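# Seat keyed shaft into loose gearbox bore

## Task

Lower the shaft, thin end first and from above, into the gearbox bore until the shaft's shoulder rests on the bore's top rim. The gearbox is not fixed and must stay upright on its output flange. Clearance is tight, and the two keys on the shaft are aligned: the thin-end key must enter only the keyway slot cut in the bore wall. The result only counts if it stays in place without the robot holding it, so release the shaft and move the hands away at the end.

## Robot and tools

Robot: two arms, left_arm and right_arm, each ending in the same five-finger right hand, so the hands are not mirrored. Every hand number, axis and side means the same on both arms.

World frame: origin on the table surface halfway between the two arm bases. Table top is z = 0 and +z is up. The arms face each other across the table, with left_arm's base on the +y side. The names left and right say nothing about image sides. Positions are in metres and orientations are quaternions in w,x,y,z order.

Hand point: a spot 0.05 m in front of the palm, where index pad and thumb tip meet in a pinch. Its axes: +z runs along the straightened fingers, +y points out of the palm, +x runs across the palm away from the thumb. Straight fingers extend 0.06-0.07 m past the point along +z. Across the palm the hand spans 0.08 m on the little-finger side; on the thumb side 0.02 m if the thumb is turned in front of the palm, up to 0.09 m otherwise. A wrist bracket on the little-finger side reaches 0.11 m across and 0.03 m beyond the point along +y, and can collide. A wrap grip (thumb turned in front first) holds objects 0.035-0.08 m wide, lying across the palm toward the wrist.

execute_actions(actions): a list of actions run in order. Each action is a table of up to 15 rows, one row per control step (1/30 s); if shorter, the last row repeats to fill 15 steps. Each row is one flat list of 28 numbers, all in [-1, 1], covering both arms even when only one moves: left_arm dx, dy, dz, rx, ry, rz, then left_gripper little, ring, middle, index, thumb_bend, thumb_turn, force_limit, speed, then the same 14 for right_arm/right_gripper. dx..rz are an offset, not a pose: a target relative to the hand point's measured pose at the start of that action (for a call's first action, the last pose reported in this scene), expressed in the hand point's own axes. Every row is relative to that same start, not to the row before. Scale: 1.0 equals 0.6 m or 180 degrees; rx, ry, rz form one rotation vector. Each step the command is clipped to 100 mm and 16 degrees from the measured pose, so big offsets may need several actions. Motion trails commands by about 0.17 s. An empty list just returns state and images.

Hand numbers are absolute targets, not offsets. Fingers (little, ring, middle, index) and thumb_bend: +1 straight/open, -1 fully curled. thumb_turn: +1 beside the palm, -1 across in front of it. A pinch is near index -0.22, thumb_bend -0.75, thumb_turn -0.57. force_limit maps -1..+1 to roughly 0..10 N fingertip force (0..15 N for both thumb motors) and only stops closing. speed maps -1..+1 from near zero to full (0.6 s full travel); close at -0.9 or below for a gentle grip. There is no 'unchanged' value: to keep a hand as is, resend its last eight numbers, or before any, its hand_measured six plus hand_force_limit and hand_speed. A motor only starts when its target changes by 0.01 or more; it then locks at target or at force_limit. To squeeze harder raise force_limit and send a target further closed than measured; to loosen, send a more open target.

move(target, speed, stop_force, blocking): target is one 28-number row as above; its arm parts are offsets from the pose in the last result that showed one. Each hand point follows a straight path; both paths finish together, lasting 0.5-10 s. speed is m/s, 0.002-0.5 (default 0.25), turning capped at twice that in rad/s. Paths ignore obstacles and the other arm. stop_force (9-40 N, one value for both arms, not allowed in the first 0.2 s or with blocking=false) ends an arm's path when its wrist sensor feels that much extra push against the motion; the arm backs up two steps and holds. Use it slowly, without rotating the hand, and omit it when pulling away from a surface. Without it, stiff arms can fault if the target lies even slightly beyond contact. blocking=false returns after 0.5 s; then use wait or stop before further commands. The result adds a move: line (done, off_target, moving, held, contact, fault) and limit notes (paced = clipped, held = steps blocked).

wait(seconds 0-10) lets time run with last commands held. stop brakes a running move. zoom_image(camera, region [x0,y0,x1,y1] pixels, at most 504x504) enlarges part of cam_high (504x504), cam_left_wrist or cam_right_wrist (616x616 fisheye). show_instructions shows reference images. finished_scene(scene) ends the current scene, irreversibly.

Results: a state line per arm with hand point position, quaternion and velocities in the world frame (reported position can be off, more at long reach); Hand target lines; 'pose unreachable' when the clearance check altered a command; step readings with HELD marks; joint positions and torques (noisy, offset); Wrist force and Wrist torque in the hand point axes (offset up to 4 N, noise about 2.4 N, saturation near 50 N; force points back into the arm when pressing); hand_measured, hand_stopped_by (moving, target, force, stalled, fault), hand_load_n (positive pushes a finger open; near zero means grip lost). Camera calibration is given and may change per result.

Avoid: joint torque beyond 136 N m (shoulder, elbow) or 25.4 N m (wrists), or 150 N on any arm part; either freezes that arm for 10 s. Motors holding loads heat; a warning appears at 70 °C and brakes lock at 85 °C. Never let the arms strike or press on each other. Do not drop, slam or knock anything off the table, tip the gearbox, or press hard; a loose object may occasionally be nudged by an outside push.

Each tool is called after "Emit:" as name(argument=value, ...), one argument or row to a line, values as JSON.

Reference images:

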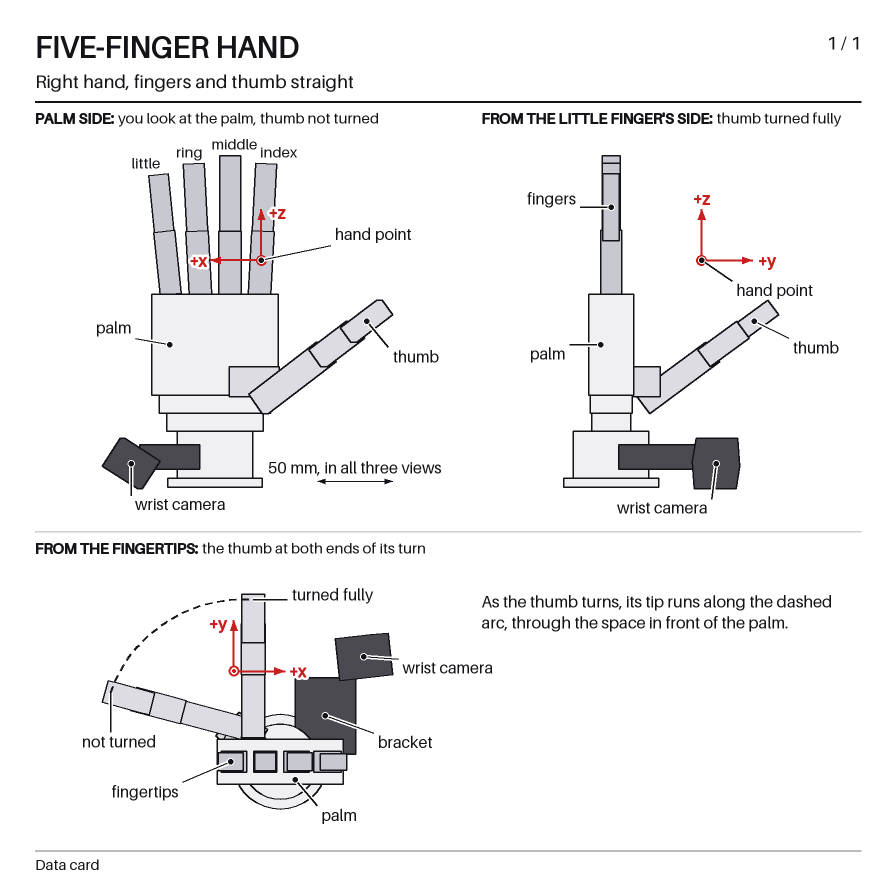

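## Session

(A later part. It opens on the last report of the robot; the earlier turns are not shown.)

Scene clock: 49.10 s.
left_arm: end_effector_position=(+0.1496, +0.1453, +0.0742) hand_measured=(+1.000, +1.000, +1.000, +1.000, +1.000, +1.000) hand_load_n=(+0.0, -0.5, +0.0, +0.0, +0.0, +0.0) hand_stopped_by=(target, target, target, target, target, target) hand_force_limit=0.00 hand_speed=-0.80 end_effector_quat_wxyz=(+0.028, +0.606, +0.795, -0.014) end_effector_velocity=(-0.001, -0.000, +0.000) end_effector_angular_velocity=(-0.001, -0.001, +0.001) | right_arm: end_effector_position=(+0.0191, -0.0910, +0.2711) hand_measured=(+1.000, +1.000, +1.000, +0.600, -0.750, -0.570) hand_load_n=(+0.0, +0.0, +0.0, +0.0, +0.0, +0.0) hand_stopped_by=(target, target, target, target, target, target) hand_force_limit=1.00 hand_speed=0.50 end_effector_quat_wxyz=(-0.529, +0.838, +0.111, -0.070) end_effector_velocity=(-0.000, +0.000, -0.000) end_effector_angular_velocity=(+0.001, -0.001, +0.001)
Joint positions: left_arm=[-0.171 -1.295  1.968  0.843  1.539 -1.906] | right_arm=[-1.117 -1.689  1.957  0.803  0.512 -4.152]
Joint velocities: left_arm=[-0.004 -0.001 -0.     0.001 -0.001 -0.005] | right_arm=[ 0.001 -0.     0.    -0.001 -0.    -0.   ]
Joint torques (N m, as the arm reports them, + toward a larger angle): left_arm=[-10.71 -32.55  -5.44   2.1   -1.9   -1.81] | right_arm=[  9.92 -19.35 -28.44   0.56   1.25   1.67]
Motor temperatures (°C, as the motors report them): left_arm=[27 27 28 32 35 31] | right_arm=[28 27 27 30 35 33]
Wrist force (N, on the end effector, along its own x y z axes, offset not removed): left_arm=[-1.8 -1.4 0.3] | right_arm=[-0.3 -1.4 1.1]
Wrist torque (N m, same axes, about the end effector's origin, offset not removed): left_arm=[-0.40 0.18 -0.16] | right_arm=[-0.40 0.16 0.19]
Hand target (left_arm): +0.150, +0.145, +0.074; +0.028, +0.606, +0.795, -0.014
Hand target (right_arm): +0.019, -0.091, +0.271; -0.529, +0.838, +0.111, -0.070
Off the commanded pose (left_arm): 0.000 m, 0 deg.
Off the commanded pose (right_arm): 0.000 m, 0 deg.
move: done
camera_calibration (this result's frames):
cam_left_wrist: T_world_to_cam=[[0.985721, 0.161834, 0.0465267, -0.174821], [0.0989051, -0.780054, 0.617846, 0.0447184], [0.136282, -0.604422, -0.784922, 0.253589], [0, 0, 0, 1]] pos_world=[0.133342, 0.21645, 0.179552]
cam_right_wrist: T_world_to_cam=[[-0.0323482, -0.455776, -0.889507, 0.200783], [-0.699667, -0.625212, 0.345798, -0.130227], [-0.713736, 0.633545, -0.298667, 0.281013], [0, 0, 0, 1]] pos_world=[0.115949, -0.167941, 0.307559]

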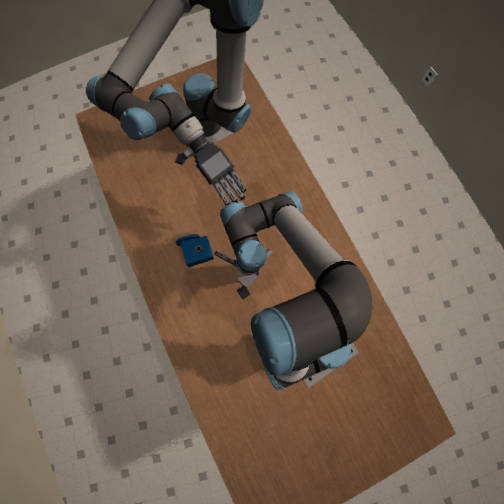

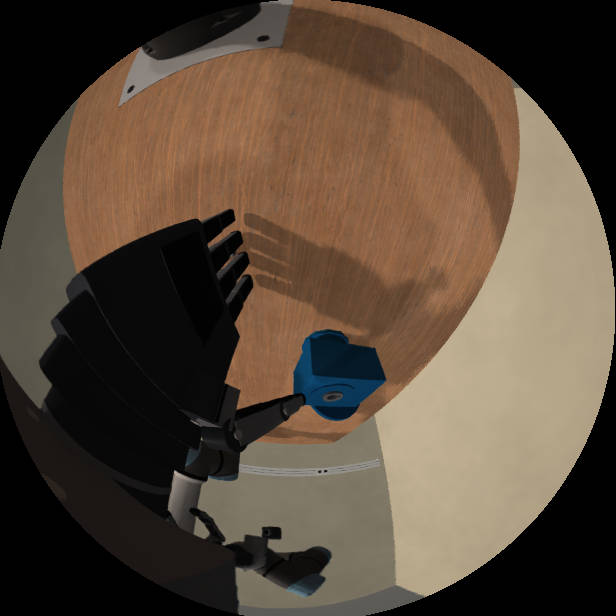

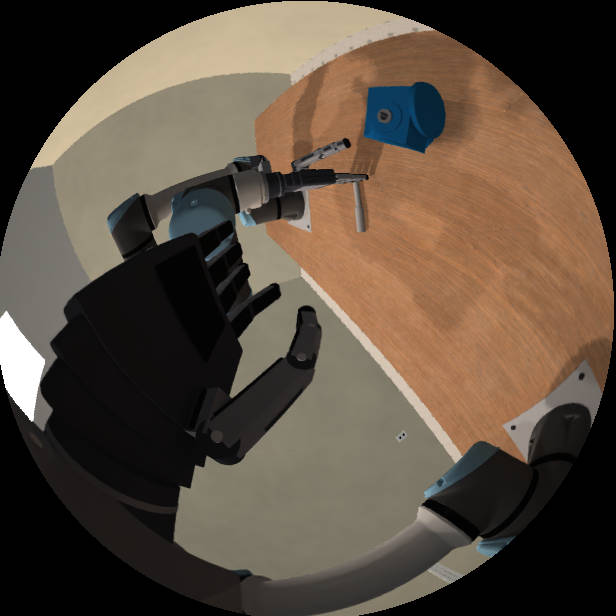

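Emit:
move(
  target=[0.43,0.37,-0.4,0,0,0,1,1,1,1,1,1,0,-0.8,0,0,0,0,0,0,1,1,1,0.6,-0.75,-0.57,1,0.5],
  speed=0.35,
)

Emit:
move(
  target=[0,0,0,0,0,0,1,1,1,1,1,1,0,-0.8,0.045,0.148,0.475,0,0,0,1,1,1,0.5,-0.75,-0.57,1,0.5],
)

Emit:
zoom_image(
  camera="cam_right_wrist",
  region=[220, 150, 470, 400],
)

Emit:
zoom_image(
  camera="cam_high",
  region=[200, 180, 320, 300],
)

Scene clock: 51.20 s.
left_arm: end_effector_position=(+0.2891, +0.4653, +0.3012) hand_measured=(+1.000, +1.000, +1.000, +1.000, +1.000, +1.000) hand_load_n=(+0.0, +0.0, +0.0, +0.0, +0.0, +0.0) hand_stopped_by=(target, target, target, target, target, target) hand_force_limit=0.00 hand_speed=-0.80 end_effector_quat_wxyz=(+0.029, +0.606, +0.795, -0.013) end_effector_velocity=(+0.001, +0.000, +0.000) end_effector_angular_velocity=(-0.003, +0.007, -0.006) | right_arm: end_effector_position=(+0.0191, -0.0910, +0.2711) hand_measured=(+1.000, +1.000, +1.000, +0.600, -0.750, -0.570) hand_load_n=(+0.0, +0.0, +0.0, +0.0, +0.0, +0.0) hand_stopped_by=(target, target, target, target, target, target) hand_force_limit=1.00 hand_speed=0.50 end_effector_quat_wxyz=(-0.529, +0.838, +0.111, -0.070) end_effector_velocity=(+0.000, -0.000, -0.001) end_effector_angular_velocity=(-0.001, -0.002, -0.001)
Joint positions: left_arm=[ 0.86  -1.761  1.827  1.448  1.599 -0.877] | right_arm=[-1.117 -1.689  1.957  0.803  0.512 -4.152]
Joint velocities: left_arm=[ 0.011  0.007 -0.007  0.004  0.007  0.017] | right_arm=[ 0.     0.     0.    -0.002  0.002 -0.   ]
Joint torques (N m, as the arm reports them, + toward a larger angle): left_arm=[ 12.77  -5.18 -28.56   4.02   1.8    2.1 ] | right_arm=[ 10.02 -19.02 -28.65   0.53   1.22   1.69]
Motor temperatures (°C, as the motors report them): left_arm=[27 27 28 32 35 31] | right_arm=[28 27 27 30 35 33]
Wrist force (N, on the end effector, along its own x y z axes, offset not removed): left_arm=[-4.9 0.0 -0.6] | right_arm=[-0.3 -2.1 0.6]
Wrist torque (N m, same axes, about the end effector's origin, offset not removed): left_arm=[0.08 0.64 -0.32] | right_arm=[-0.47 0.19 0.07]
Hand target (left_arm): +0.289, +0.465, +0.301; +0.029, +0.606, +0.795, -0.013
Hand target (right_arm): +0.019, -0.091, +0.271; -0.529, +0.838, +0.111, -0.070
Off the commanded pose (left_arm): 0.001 m, 0 deg.
Off the commanded pose (right_arm): 0.000 m, 0 deg.
move: done
camera_calibration (this result's frames):
cam_left_wrist: T_world_to_cam=[[0.98555, 0.162069, 0.0492367, -0.375567], [0.0975485, -0.780713, 0.617229, 0.141222], [0.138473, -0.603507, -0.785241, 0.605248], [0, 0, 0, 1]] pos_world=[0.272553, 0.536393, 0.406591]
cam_right_wrist: T_world_to_cam=[[-0.0323481, -0.455776, -0.889507, 0.200783], [-0.699667, -0.625212, 0.345798, -0.130227], [-0.713736, 0.633545, -0.298667, 0.281013], [0, 0, 0, 1]] pos_world=[0.115949, -0.167941, 0.307559]

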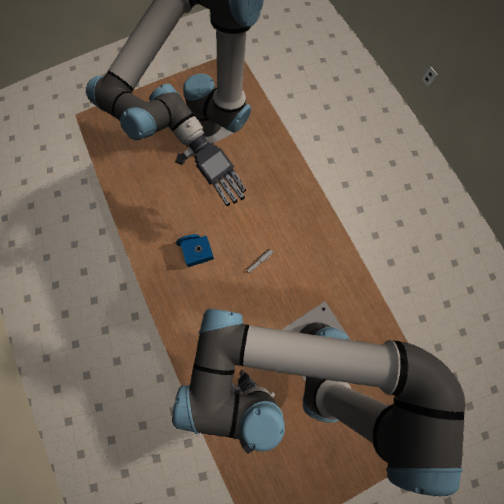

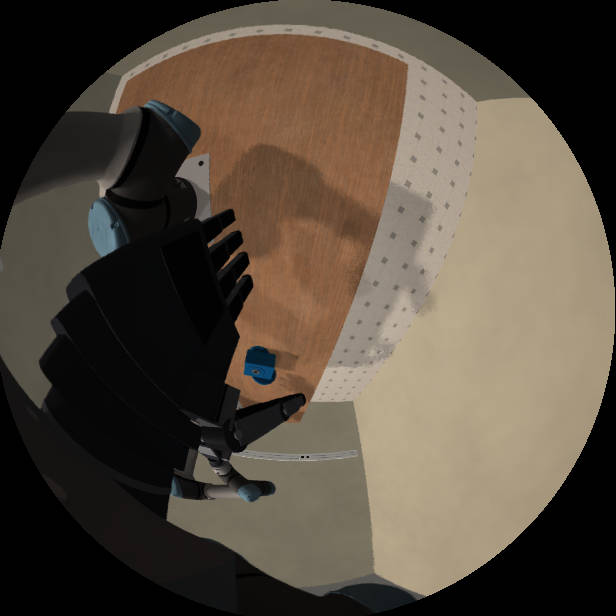

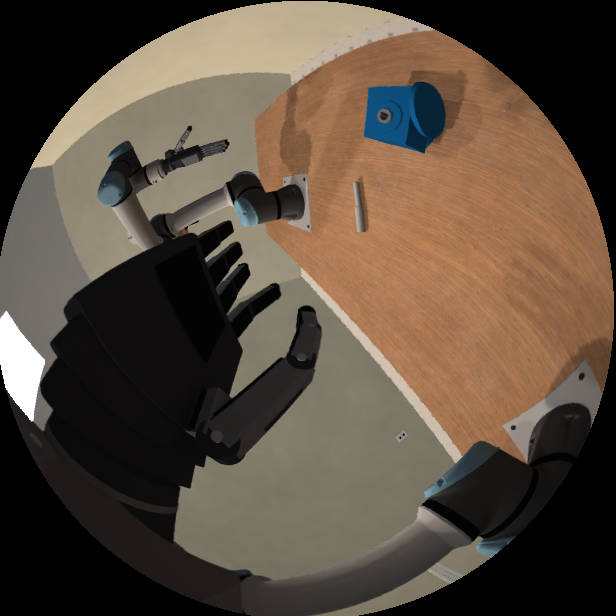

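Scene clock: 52.97 s.
left_arm: end_effector_position=(+0.2891, +0.4653, +0.3012) hand_measured=(+1.000, +1.000, +1.000, +1.000, +1.000, +1.000) hand_load_n=(+0.0, +0.0, +0.0, +0.0, +0.0, +0.0) hand_stopped_by=(target, target, target, target, target, target) hand_force_limit=0.00 hand_speed=-0.80 end_effector_quat_wxyz=(+0.029, +0.606, +0.795, -0.013) end_effector_velocity=(-0.000, +0.000, +0.000) end_effector_angular_velocity=(-0.001, -0.001, +0.000) | right_arm: end_effector_position=(-0.0113, +0.1276, +0.0681) hand_measured=(+1.000, +1.000, +1.000, +0.500, -0.750, -0.570) hand_load_n=(+0.0, +0.0, +0.0, +0.0, +0.0, +0.0) hand_stopped_by=(target, target, target, target, target, target) hand_force_limit=1.00 hand_speed=0.50 end_effector_quat_wxyz=(-0.529, +0.838, +0.111, -0.070) end_effector_velocity=(+0.000, +0.001, -0.001) end_effector_angular_velocity=(+0.000, -0.000, -0.000)
Joint positions: left_arm=[ 0.86  -1.761  1.827  1.448  1.599 -0.877] | right_arm=[-0.599 -1.113  1.743 -0.034  0.875 -3.552]
Joint velocities: left_arm=[ 0.    -0.001 -0.    -0.     0.     0.   ] | right_arm=[ 0.001  0.003 -0.002 -0.001  0.001  0.001]
Joint torques (N m, as the arm reports them, + toward a larger angle): left_arm=[-11.32 -16.82 -10.47   0.23  -1.79  -1.42] | right_arm=[ 12.99 -24.05 -27.51  -0.95   1.86   1.84]
Motor temperatures (°C, as the motors report them): left_arm=[27 27 28 32 35 31] | right_arm=[28 27 27 30 35 33]
Wrist force (N, on the end effector, along its own x y z axes, offset not removed): left_arm=[-3.7 1.9 0.3] | right_arm=[-0.4 -0.9 1.5]
Wrist torque (N m, same axes, about the end effector's origin, offset not removed): left_arm=[0.36 0.44 -0.18] | right_arm=[-0.18 0.13 0.18]
Hand target (left_arm): +0.289, +0.465, +0.301; +0.029, +0.606, +0.795, -0.013
Hand target (right_arm): -0.011, +0.128, +0.068; -0.529, +0.838, +0.111, -0.070
Off the commanded pose (left_arm): 0.000 m, 0 deg.
Off the commanded pose (right_arm): 0.000 m, 0 deg.
move: done
camera_calibration (this result's frames):
cam_left_wrist: T_world_to_cam=[[0.98555, 0.162069, 0.0492369, -0.375567], [0.0975483, -0.780713, 0.617229, 0.141222], [0.138474, -0.603507, -0.785241, 0.605248], [0, 0, 0, 1]] pos_world=[0.272553, 0.536393, 0.406591]
cam_right_wrist: T_world_to_cam=[[-0.0319081, -0.456386, -0.88921, 0.118911], [-0.699665, -0.625128, 0.345953, 0.0552558], [-0.713758, 0.633188, -0.299371, 0.0602897], [0, 0, 0, 1]] pos_world=[0.0854871, 0.0506364, 0.10467]

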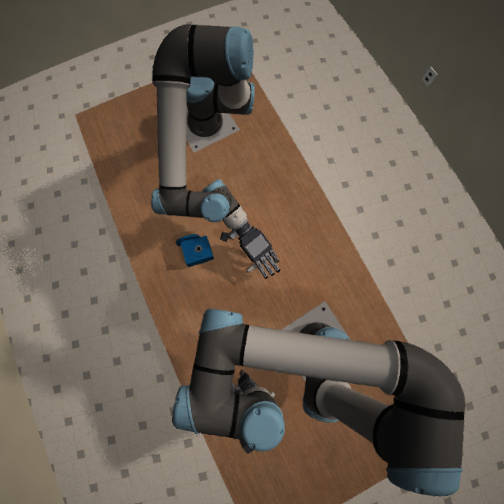

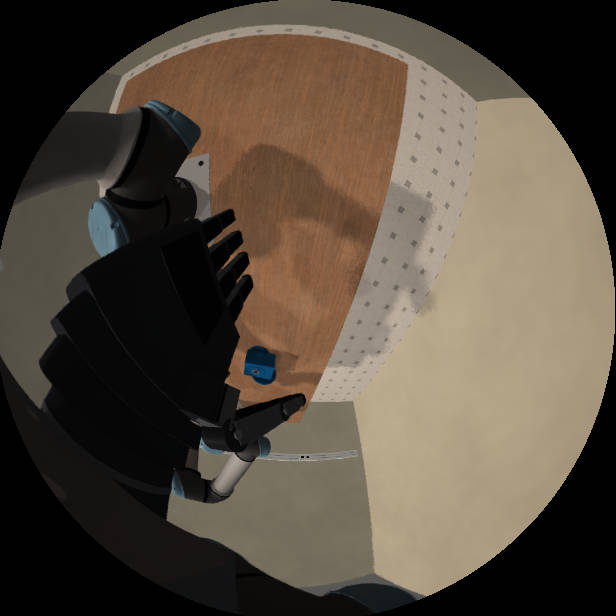

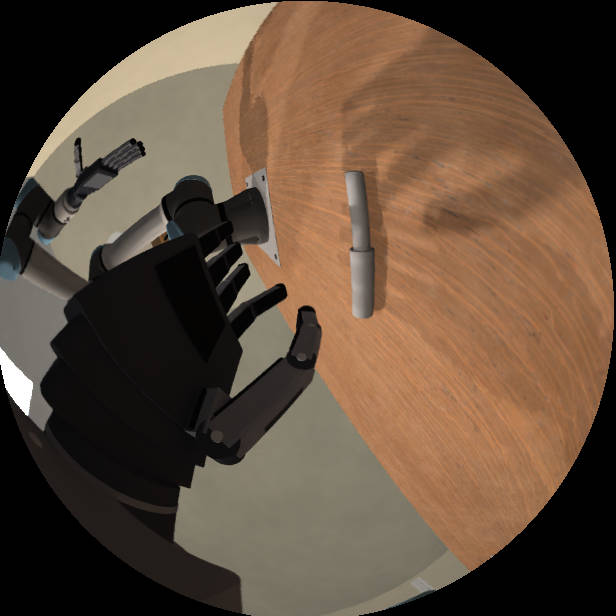

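Region (220, 150, 470, 400) of cam_right_wrist's 616x616 image, scaled by 2.016, with more detail than that image has.

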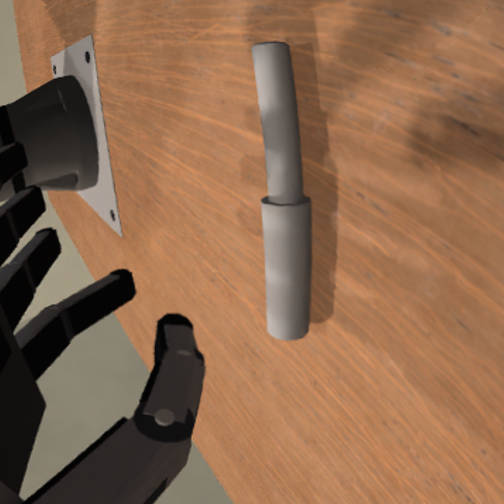

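Region (200, 180, 320, 300) of cam_high's 504x504 image, scaled by 4.200, with more detail than that image has.

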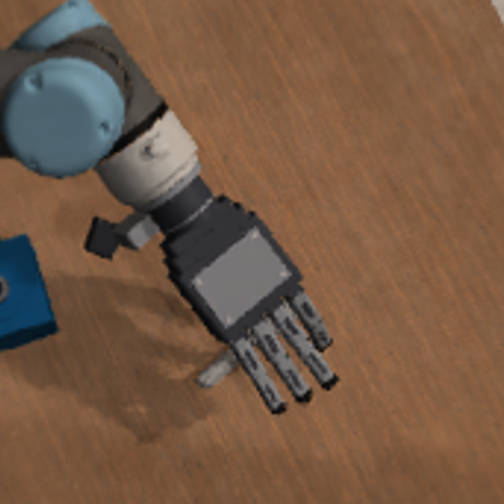

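Emit:
move(
  target=[0,0,0,0,0,0,1,1,1,1,1,1,0,-0.8,0.008,0.0617,-0.002,0,0,0,1,1,1,0.45,-0.75,-0.57,1,0.5],
  speed=0.08,
)

Emit:
zoom_image(
  camera="cam_right_wrist",
  region=[220, 180, 420, 380],
)

Scene clock: 54.13 s.
left_arm: end_effector_position=(+0.2891, +0.4653, +0.3012) hand_measured=(+1.000, +1.000, +1.000, +1.000, +1.000, +1.000) hand_load_n=(+0.0, +0.0, +0.0, +0.0, +0.0, +0.0) hand_stopped_by=(target, target, target, target, target, target) hand_force_limit=0.00 hand_speed=-0.80 end_effector_quat_wxyz=(+0.029, +0.606, +0.795, -0.013) end_effector_velocity=(+0.000, -0.000, -0.000) end_effector_angular_velocity=(+0.001, -0.000, -0.000) | right_arm: end_effector_position=(-0.0022, +0.1125, +0.0353) hand_measured=(+1.000, +1.000, +1.000, +0.450, -0.750, -0.570) hand_load_n=(+0.0, +0.0, +0.0, +0.0, +0.0, +0.0) hand_stopped_by=(target, target, target, target, target, target) hand_force_limit=1.00 hand_speed=0.50 end_effector_quat_wxyz=(-0.529, +0.838, +0.111, -0.070) end_effector_velocity=(+0.000, -0.000, -0.001) end_effector_angular_velocity=(+0.001, -0.000, +0.000)
Joint positions: left_arm=[ 0.86  -1.761  1.827  1.448  1.599 -0.877] | right_arm=[-0.635 -1.084  1.806 -0.109  0.846 -3.578]
Joint velocities: left_arm=[-0.001  0.001 -0.    -0.    -0.001 -0.001] | right_arm=[-0.001  0.001  0.002 -0.003 -0.002 -0.001]
Joint torques (N m, as the arm reports them, + toward a larger angle): left_arm=[-10.57 -16.32 -10.51   0.26  -1.97  -1.51] | right_arm=[-14.4  -25.25  -5.37  -0.79  -3.36  -1.47]
Motor temperatures (°C, as the motors report them): left_arm=[27 27 28 32 35 31] | right_arm=[28 27 27 30 35 33]
Wrist force (N, on the end effector, along its own x y z axes, offset not removed): left_arm=[-5.2 0.3 -2.8] | right_arm=[-1.1 1.5 1.4]
Wrist torque (N m, same axes, about the end effector's origin, offset not removed): left_arm=[0.34 0.79 -0.23] | right_arm=[0.02 0.31 0.10]
Hand target (left_arm): +0.289, +0.465, +0.301; +0.029, +0.606, +0.795, -0.013
Hand target (right_arm): -0.002, +0.112, +0.035; -0.529, +0.838, +0.111, -0.070
Off the commanded pose (left_arm): 0.000 m, 0 deg.
Off the commanded pose (right_arm): 0.000 m, 0 deg.
move: done
camera_calibration (this result's frames):
cam_left_wrist: T_world_to_cam=[[0.98555, 0.162069, 0.049237, -0.375567], [0.0975484, -0.780713, 0.617229, 0.141222], [0.138474, -0.603507, -0.785241, 0.605248], [0, 0, 0, 1]] pos_world=[0.272553, 0.536393, 0.406591]
cam_right_wrist: T_world_to_cam=[[-0.0319256, -0.456365, -0.88922, 0.0831198], [-0.699656, -0.625138, 0.345953, 0.0635266], [-0.713766, 0.633193, -0.299341, 0.0665295], [0, 0, 0, 1]] pos_world=[0.0945869, 0.0355199, 0.0718495]

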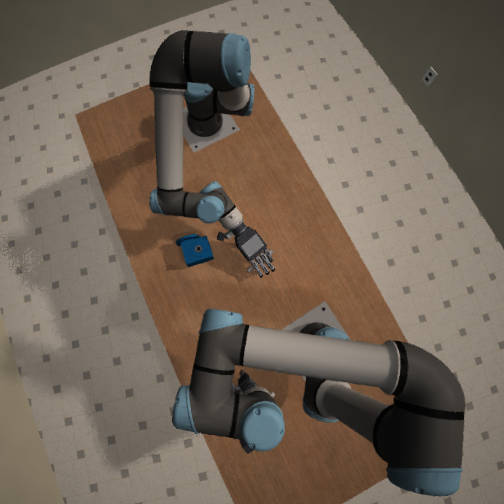

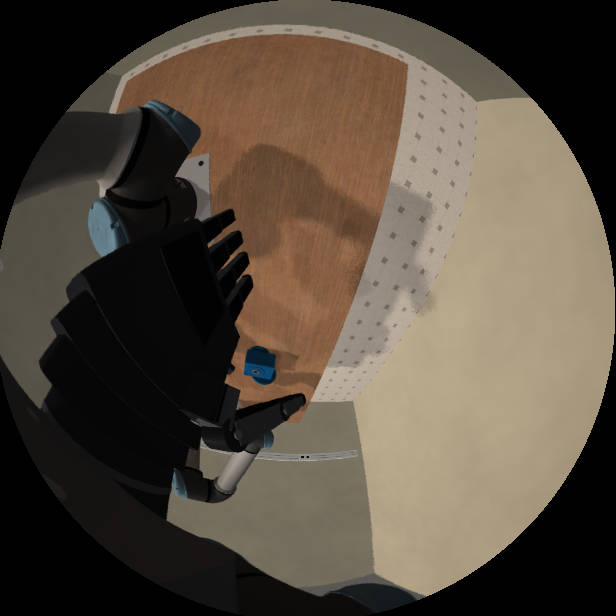

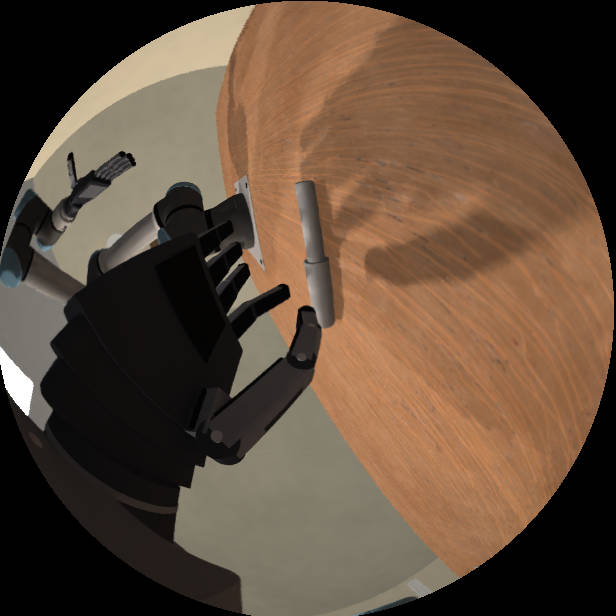

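Region (220, 180, 420, 380) of cam_right_wrist's 616x616 image, scaled by 2.520, with more detail than that image has.

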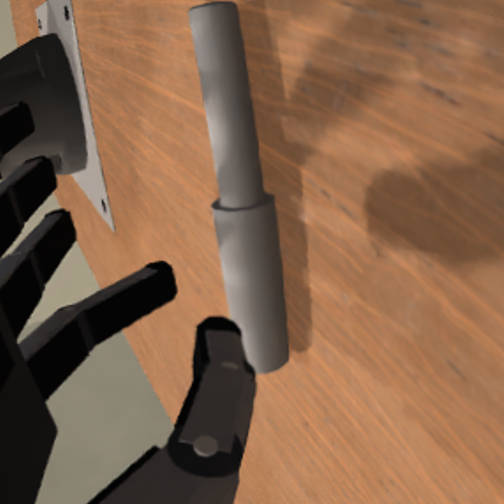

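Emit:
move(
  target=[0,0,0,0,0,0,1,1,1,1,1,1,0,-0.8,0,0.0243,0.0187,0,0,0,1,1,1,0.45,-0.75,-0.57,1,0.5],
  speed=0.015,
  stop_force=10,
)

Emit:
zoom_image(
  camera="cam_right_wrist",
  region=[220, 180, 420, 380],
)

Scene clock: 55.83 s.
left_arm: end_effector_position=(+0.2891, +0.4653, +0.3012) hand_measured=(+1.000, +1.000, +1.000, +1.000, +1.000, +1.000) hand_load_n=(+0.0, +0.0, +0.0, +0.0, +0.0, +0.0) hand_stopped_by=(target, target, target, target, target, target) hand_force_limit=0.00 hand_speed=-0.80 end_effector_quat_wxyz=(+0.029, +0.606, +0.795, -0.013) end_effector_velocity=(+0.000, +0.000, +0.000) end_effector_angular_velocity=(+0.000, +0.001, +0.001) | right_arm: end_effector_position=(-0.0032, +0.1162, +0.0174) hand_measured=(+1.000, +1.000, +1.000, +0.450, -0.750, -0.570) hand_load_n=(+0.0, +0.0, +0.0, +0.0, +0.0, +0.0) hand_stopped_by=(target, target, target, target, target, target) hand_force_limit=1.00 hand_speed=0.50 end_effector_quat_wxyz=(-0.529, +0.838, +0.111, -0.070) end_effector_velocity=(-0.000, +0.000, -0.001) end_effector_angular_velocity=(-0.000, -0.000, -0.000)
Joint positions: left_arm=[ 0.86  -1.761  1.827  1.448  1.599 -0.877] | right_arm=[-0.628 -1.049  1.808 -0.149  0.851 -3.573]
Joint velocities: left_arm=[ 0.001  0.001 -0.001  0.001  0.     0.   ] | right_arm=[ 0.001  0.002  0.    -0.003  0.001  0.   ]
Joint torques (N m, as the arm reports them, + toward a larger angle): left_arm=[-11.5  -16.8   -9.79   0.17  -1.84  -1.47] | right_arm=[ 12.98 -25.28  -5.11  -0.87   1.9    1.83]
Motor temperatures (°C, as the motors report them): left_arm=[27 27 28 32 35 31] | right_arm=[28 27 27 30 35 33]
Wrist force (N, on the end effector, along its own x y z axes, offset not removed): left_arm=[-1.9 1.6 -0.8] | right_arm=[-1.2 -2.0 2.2]
Wrist torque (N m, same axes, about the end effector's origin, offset not removed): left_arm=[0.14 0.25 -0.04] | right_arm=[-0.44 0.49 0.19]
Hand target (left_arm): +0.289, +0.465, +0.301; +0.029, +0.606, +0.795, -0.013
Hand target (right_arm): -0.003, +0.116, +0.017; -0.529, +0.838, +0.111, -0.070
Off the commanded pose (left_arm): 0.000 m, 0 deg.
Off the commanded pose (right_arm): 0.000 m, 0 deg.
move: done
camera_calibration (this result's frames):
cam_left_wrist: T_world_to_cam=[[0.98555, 0.162069, 0.049237, -0.375567], [0.0975483, -0.780713, 0.617229, 0.141222], [0.138474, -0.603507, -0.785241, 0.605248], [0, 0, 0, 1]] pos_world=[0.272553, 0.536393, 0.406591]
cam_right_wrist: T_world_to_cam=[[-0.0319163, -0.456378, -0.889214, 0.0688623], [-0.699655, -0.625138, 0.345957, 0.071369], [-0.713768, 0.633184, -0.299355, 0.0581343], [0, 0, 0, 1]] pos_world=[0.0936259, 0.039233, 0.0539455]

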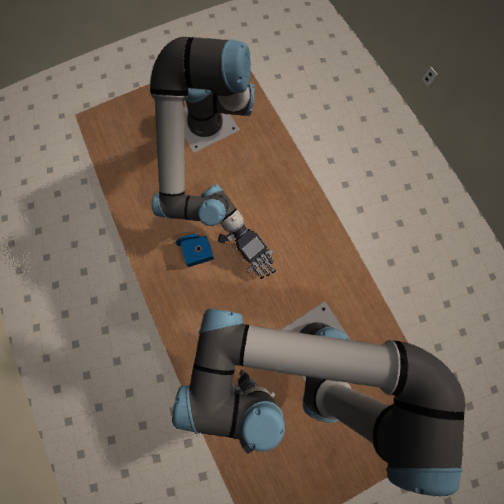

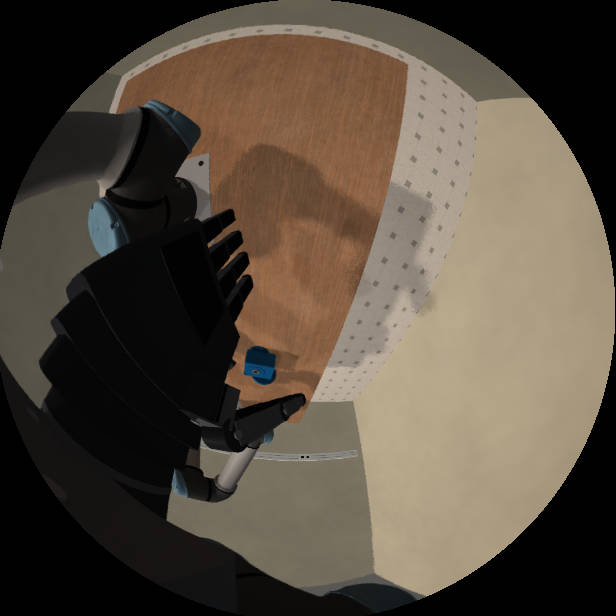

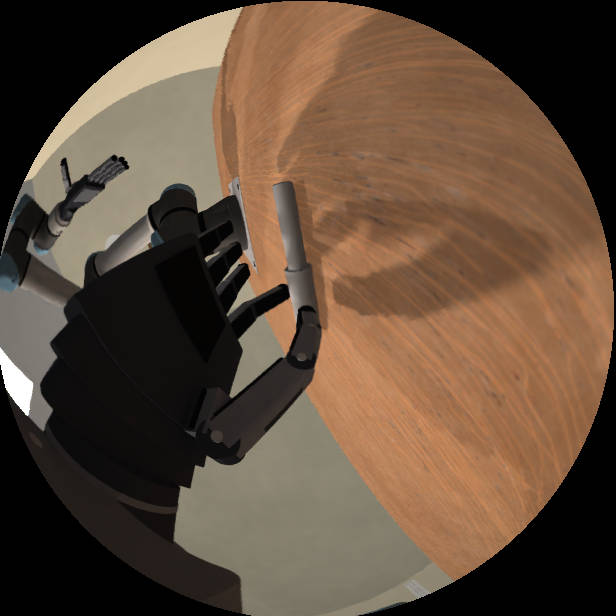

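Region (220, 180, 420, 380) of cam_right_wrist's 616x616 image, scaled by 2.520, with more detail than that image has.

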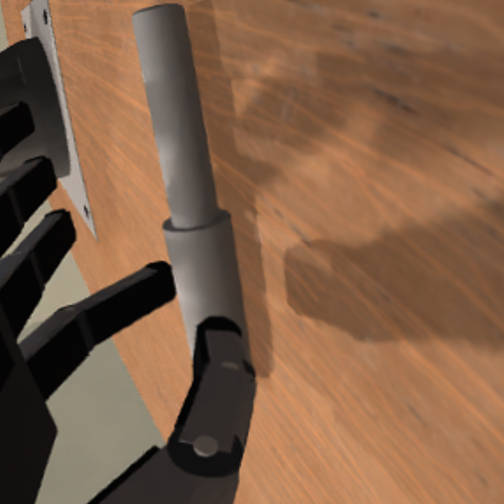

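Emit:
move(
  target=[0,0,0,0,0,0,1,1,1,1,1,1,0,-0.8,0,0,0,0,0,0,1,1,1,-0.05,-0.75,-0.57,0.6,-0.6],
)

Emit:
zoom_image(
  camera="cam_right_wrist",
  region=[220, 180, 420, 380],
)

Scene clock: 56.87 s.
left_arm: end_effector_position=(+0.2891, +0.4653, +0.3012) hand_measured=(+1.000, +1.000, +1.000, +1.000, +1.000, +1.000) hand_load_n=(+0.0, +0.0, +0.0, +0.0, +0.0, +0.0) hand_stopped_by=(target, target, target, target, target, target) hand_force_limit=0.00 hand_speed=-0.80 end_effector_quat_wxyz=(+0.029, +0.606, +0.795, -0.013) end_effector_velocity=(+0.001, -0.000, +0.000) end_effector_angular_velocity=(+0.000, -0.002, -0.000) | right_arm: end_effector_position=(-0.0032, +0.1162, +0.0174) hand_measured=(+1.000, +1.000, +1.000, +0.038, -0.748, -0.570) hand_load_n=(+0.0, +0.0, +0.0, +11.0, +2.0, +2.5) hand_stopped_by=(target, target, target, force, target, target) hand_force_limit=0.60 hand_speed=-0.60 end_effector_quat_wxyz=(-0.529, +0.838, +0.111, -0.070) end_effector_velocity=(-0.000, -0.000, -0.000) end_effector_angular_velocity=(-0.002, +0.001, -0.000)
Joint positions: left_arm=[ 0.86  -1.761  1.827  1.448  1.599 -0.877] | right_arm=[-0.628 -1.049  1.808 -0.149  0.851 -3.573]
Joint velocities: left_arm=[ 0.     0.001 -0.001 -0.001 -0.001  0.001] | right_arm=[-0.     0.    -0.001  0.002  0.     0.   ]
Joint torques (N m, as the arm reports them, + toward a larger angle): left_arm=[-11.16 -16.38  -9.79   0.18  -1.99  -1.51] | right_arm=[  7.86 -36.86  -5.97   2.19   0.26  -0.4 ]
Motor temperatures (°C, as the motors report them): left_arm=[27 27 28 32 35 31] | right_arm=[28 27 27 30 35 33]
Wrist force (N, on the end effector, along its own x y z axes, offset not removed): left_arm=[-2.4 -3.3 4.4] | right_arm=[-1.3 -5.7 -3.3]
Wrist torque (N m, same axes, about the end effector's origin, offset not removed): left_arm=[-0.59 0.14 -0.21] | right_arm=[0.26 0.34 0.23]
Hand target (left_arm): +0.289, +0.465, +0.301; +0.029, +0.606, +0.795, -0.013
Hand target (right_arm): -0.003, +0.116, +0.017; -0.529, +0.838, +0.111, -0.070
Off the commanded pose (left_arm): 0.000 m, 0 deg.
Off the commanded pose (right_arm): 0.000 m, 0 deg.
move: done
camera_calibration (this result's frames):
cam_left_wrist: T_world_to_cam=[[0.98555, 0.162069, 0.0492372, -0.375567], [0.0975482, -0.780713, 0.617229, 0.141222], [0.138474, -0.603508, -0.785241, 0.605248], [0, 0, 0, 1]] pos_world=[0.272553, 0.536393, 0.406591]
cam_right_wrist: T_world_to_cam=[[-0.031918, -0.456371, -0.889217, 0.0688709], [-0.699657, -0.625137, 0.345952, 0.071359], [-0.713765, 0.633189, -0.29935, 0.0581238], [0, 0, 0, 1]] pos_world=[0.0936118, 0.0392365, 0.0539537]

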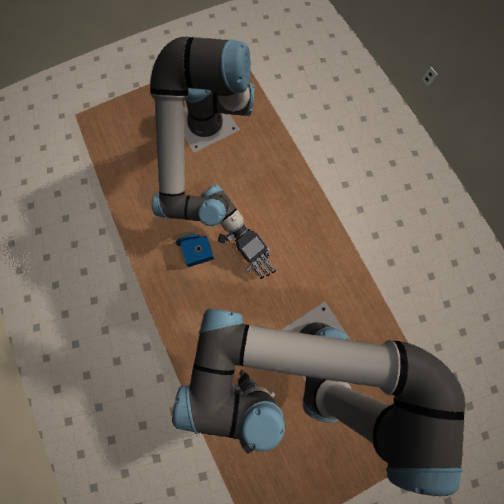

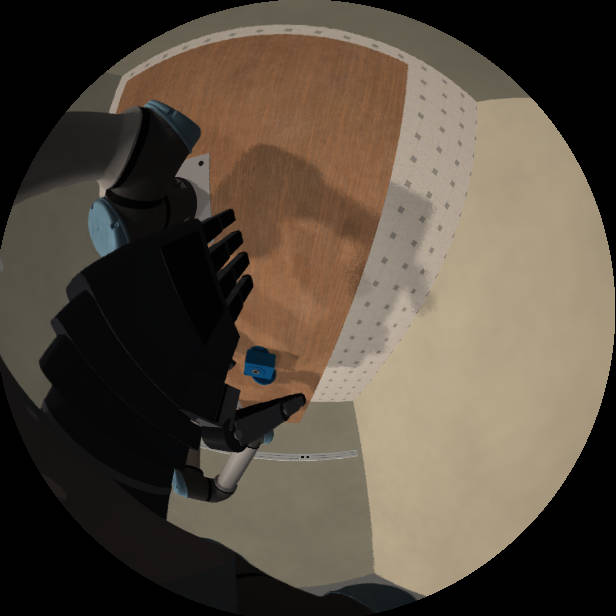

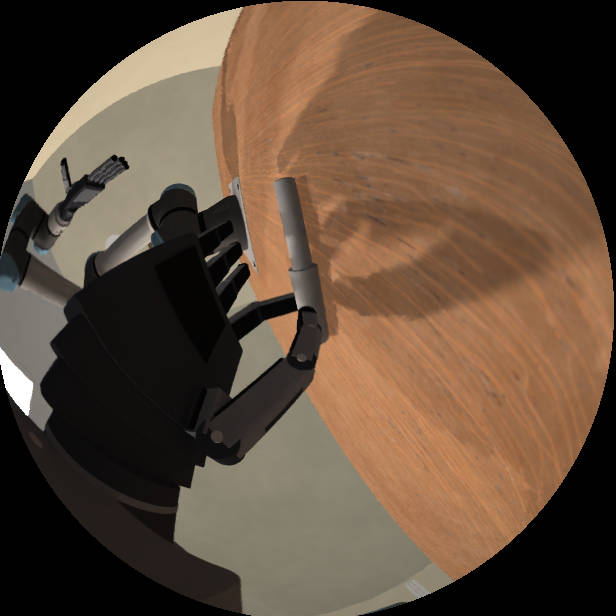

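Region (220, 180, 420, 380) of cam_right_wrist's 616x616 image, scaled by 2.520, with more detail than that image has.

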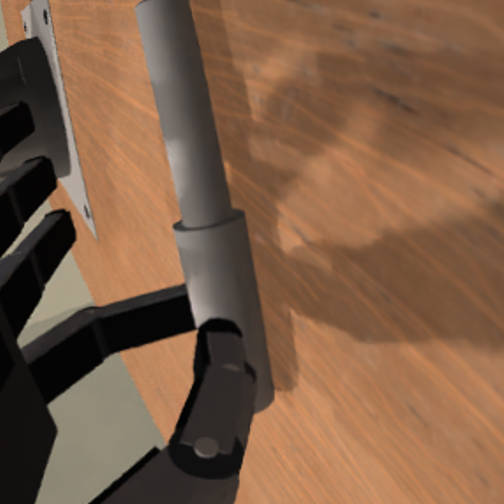

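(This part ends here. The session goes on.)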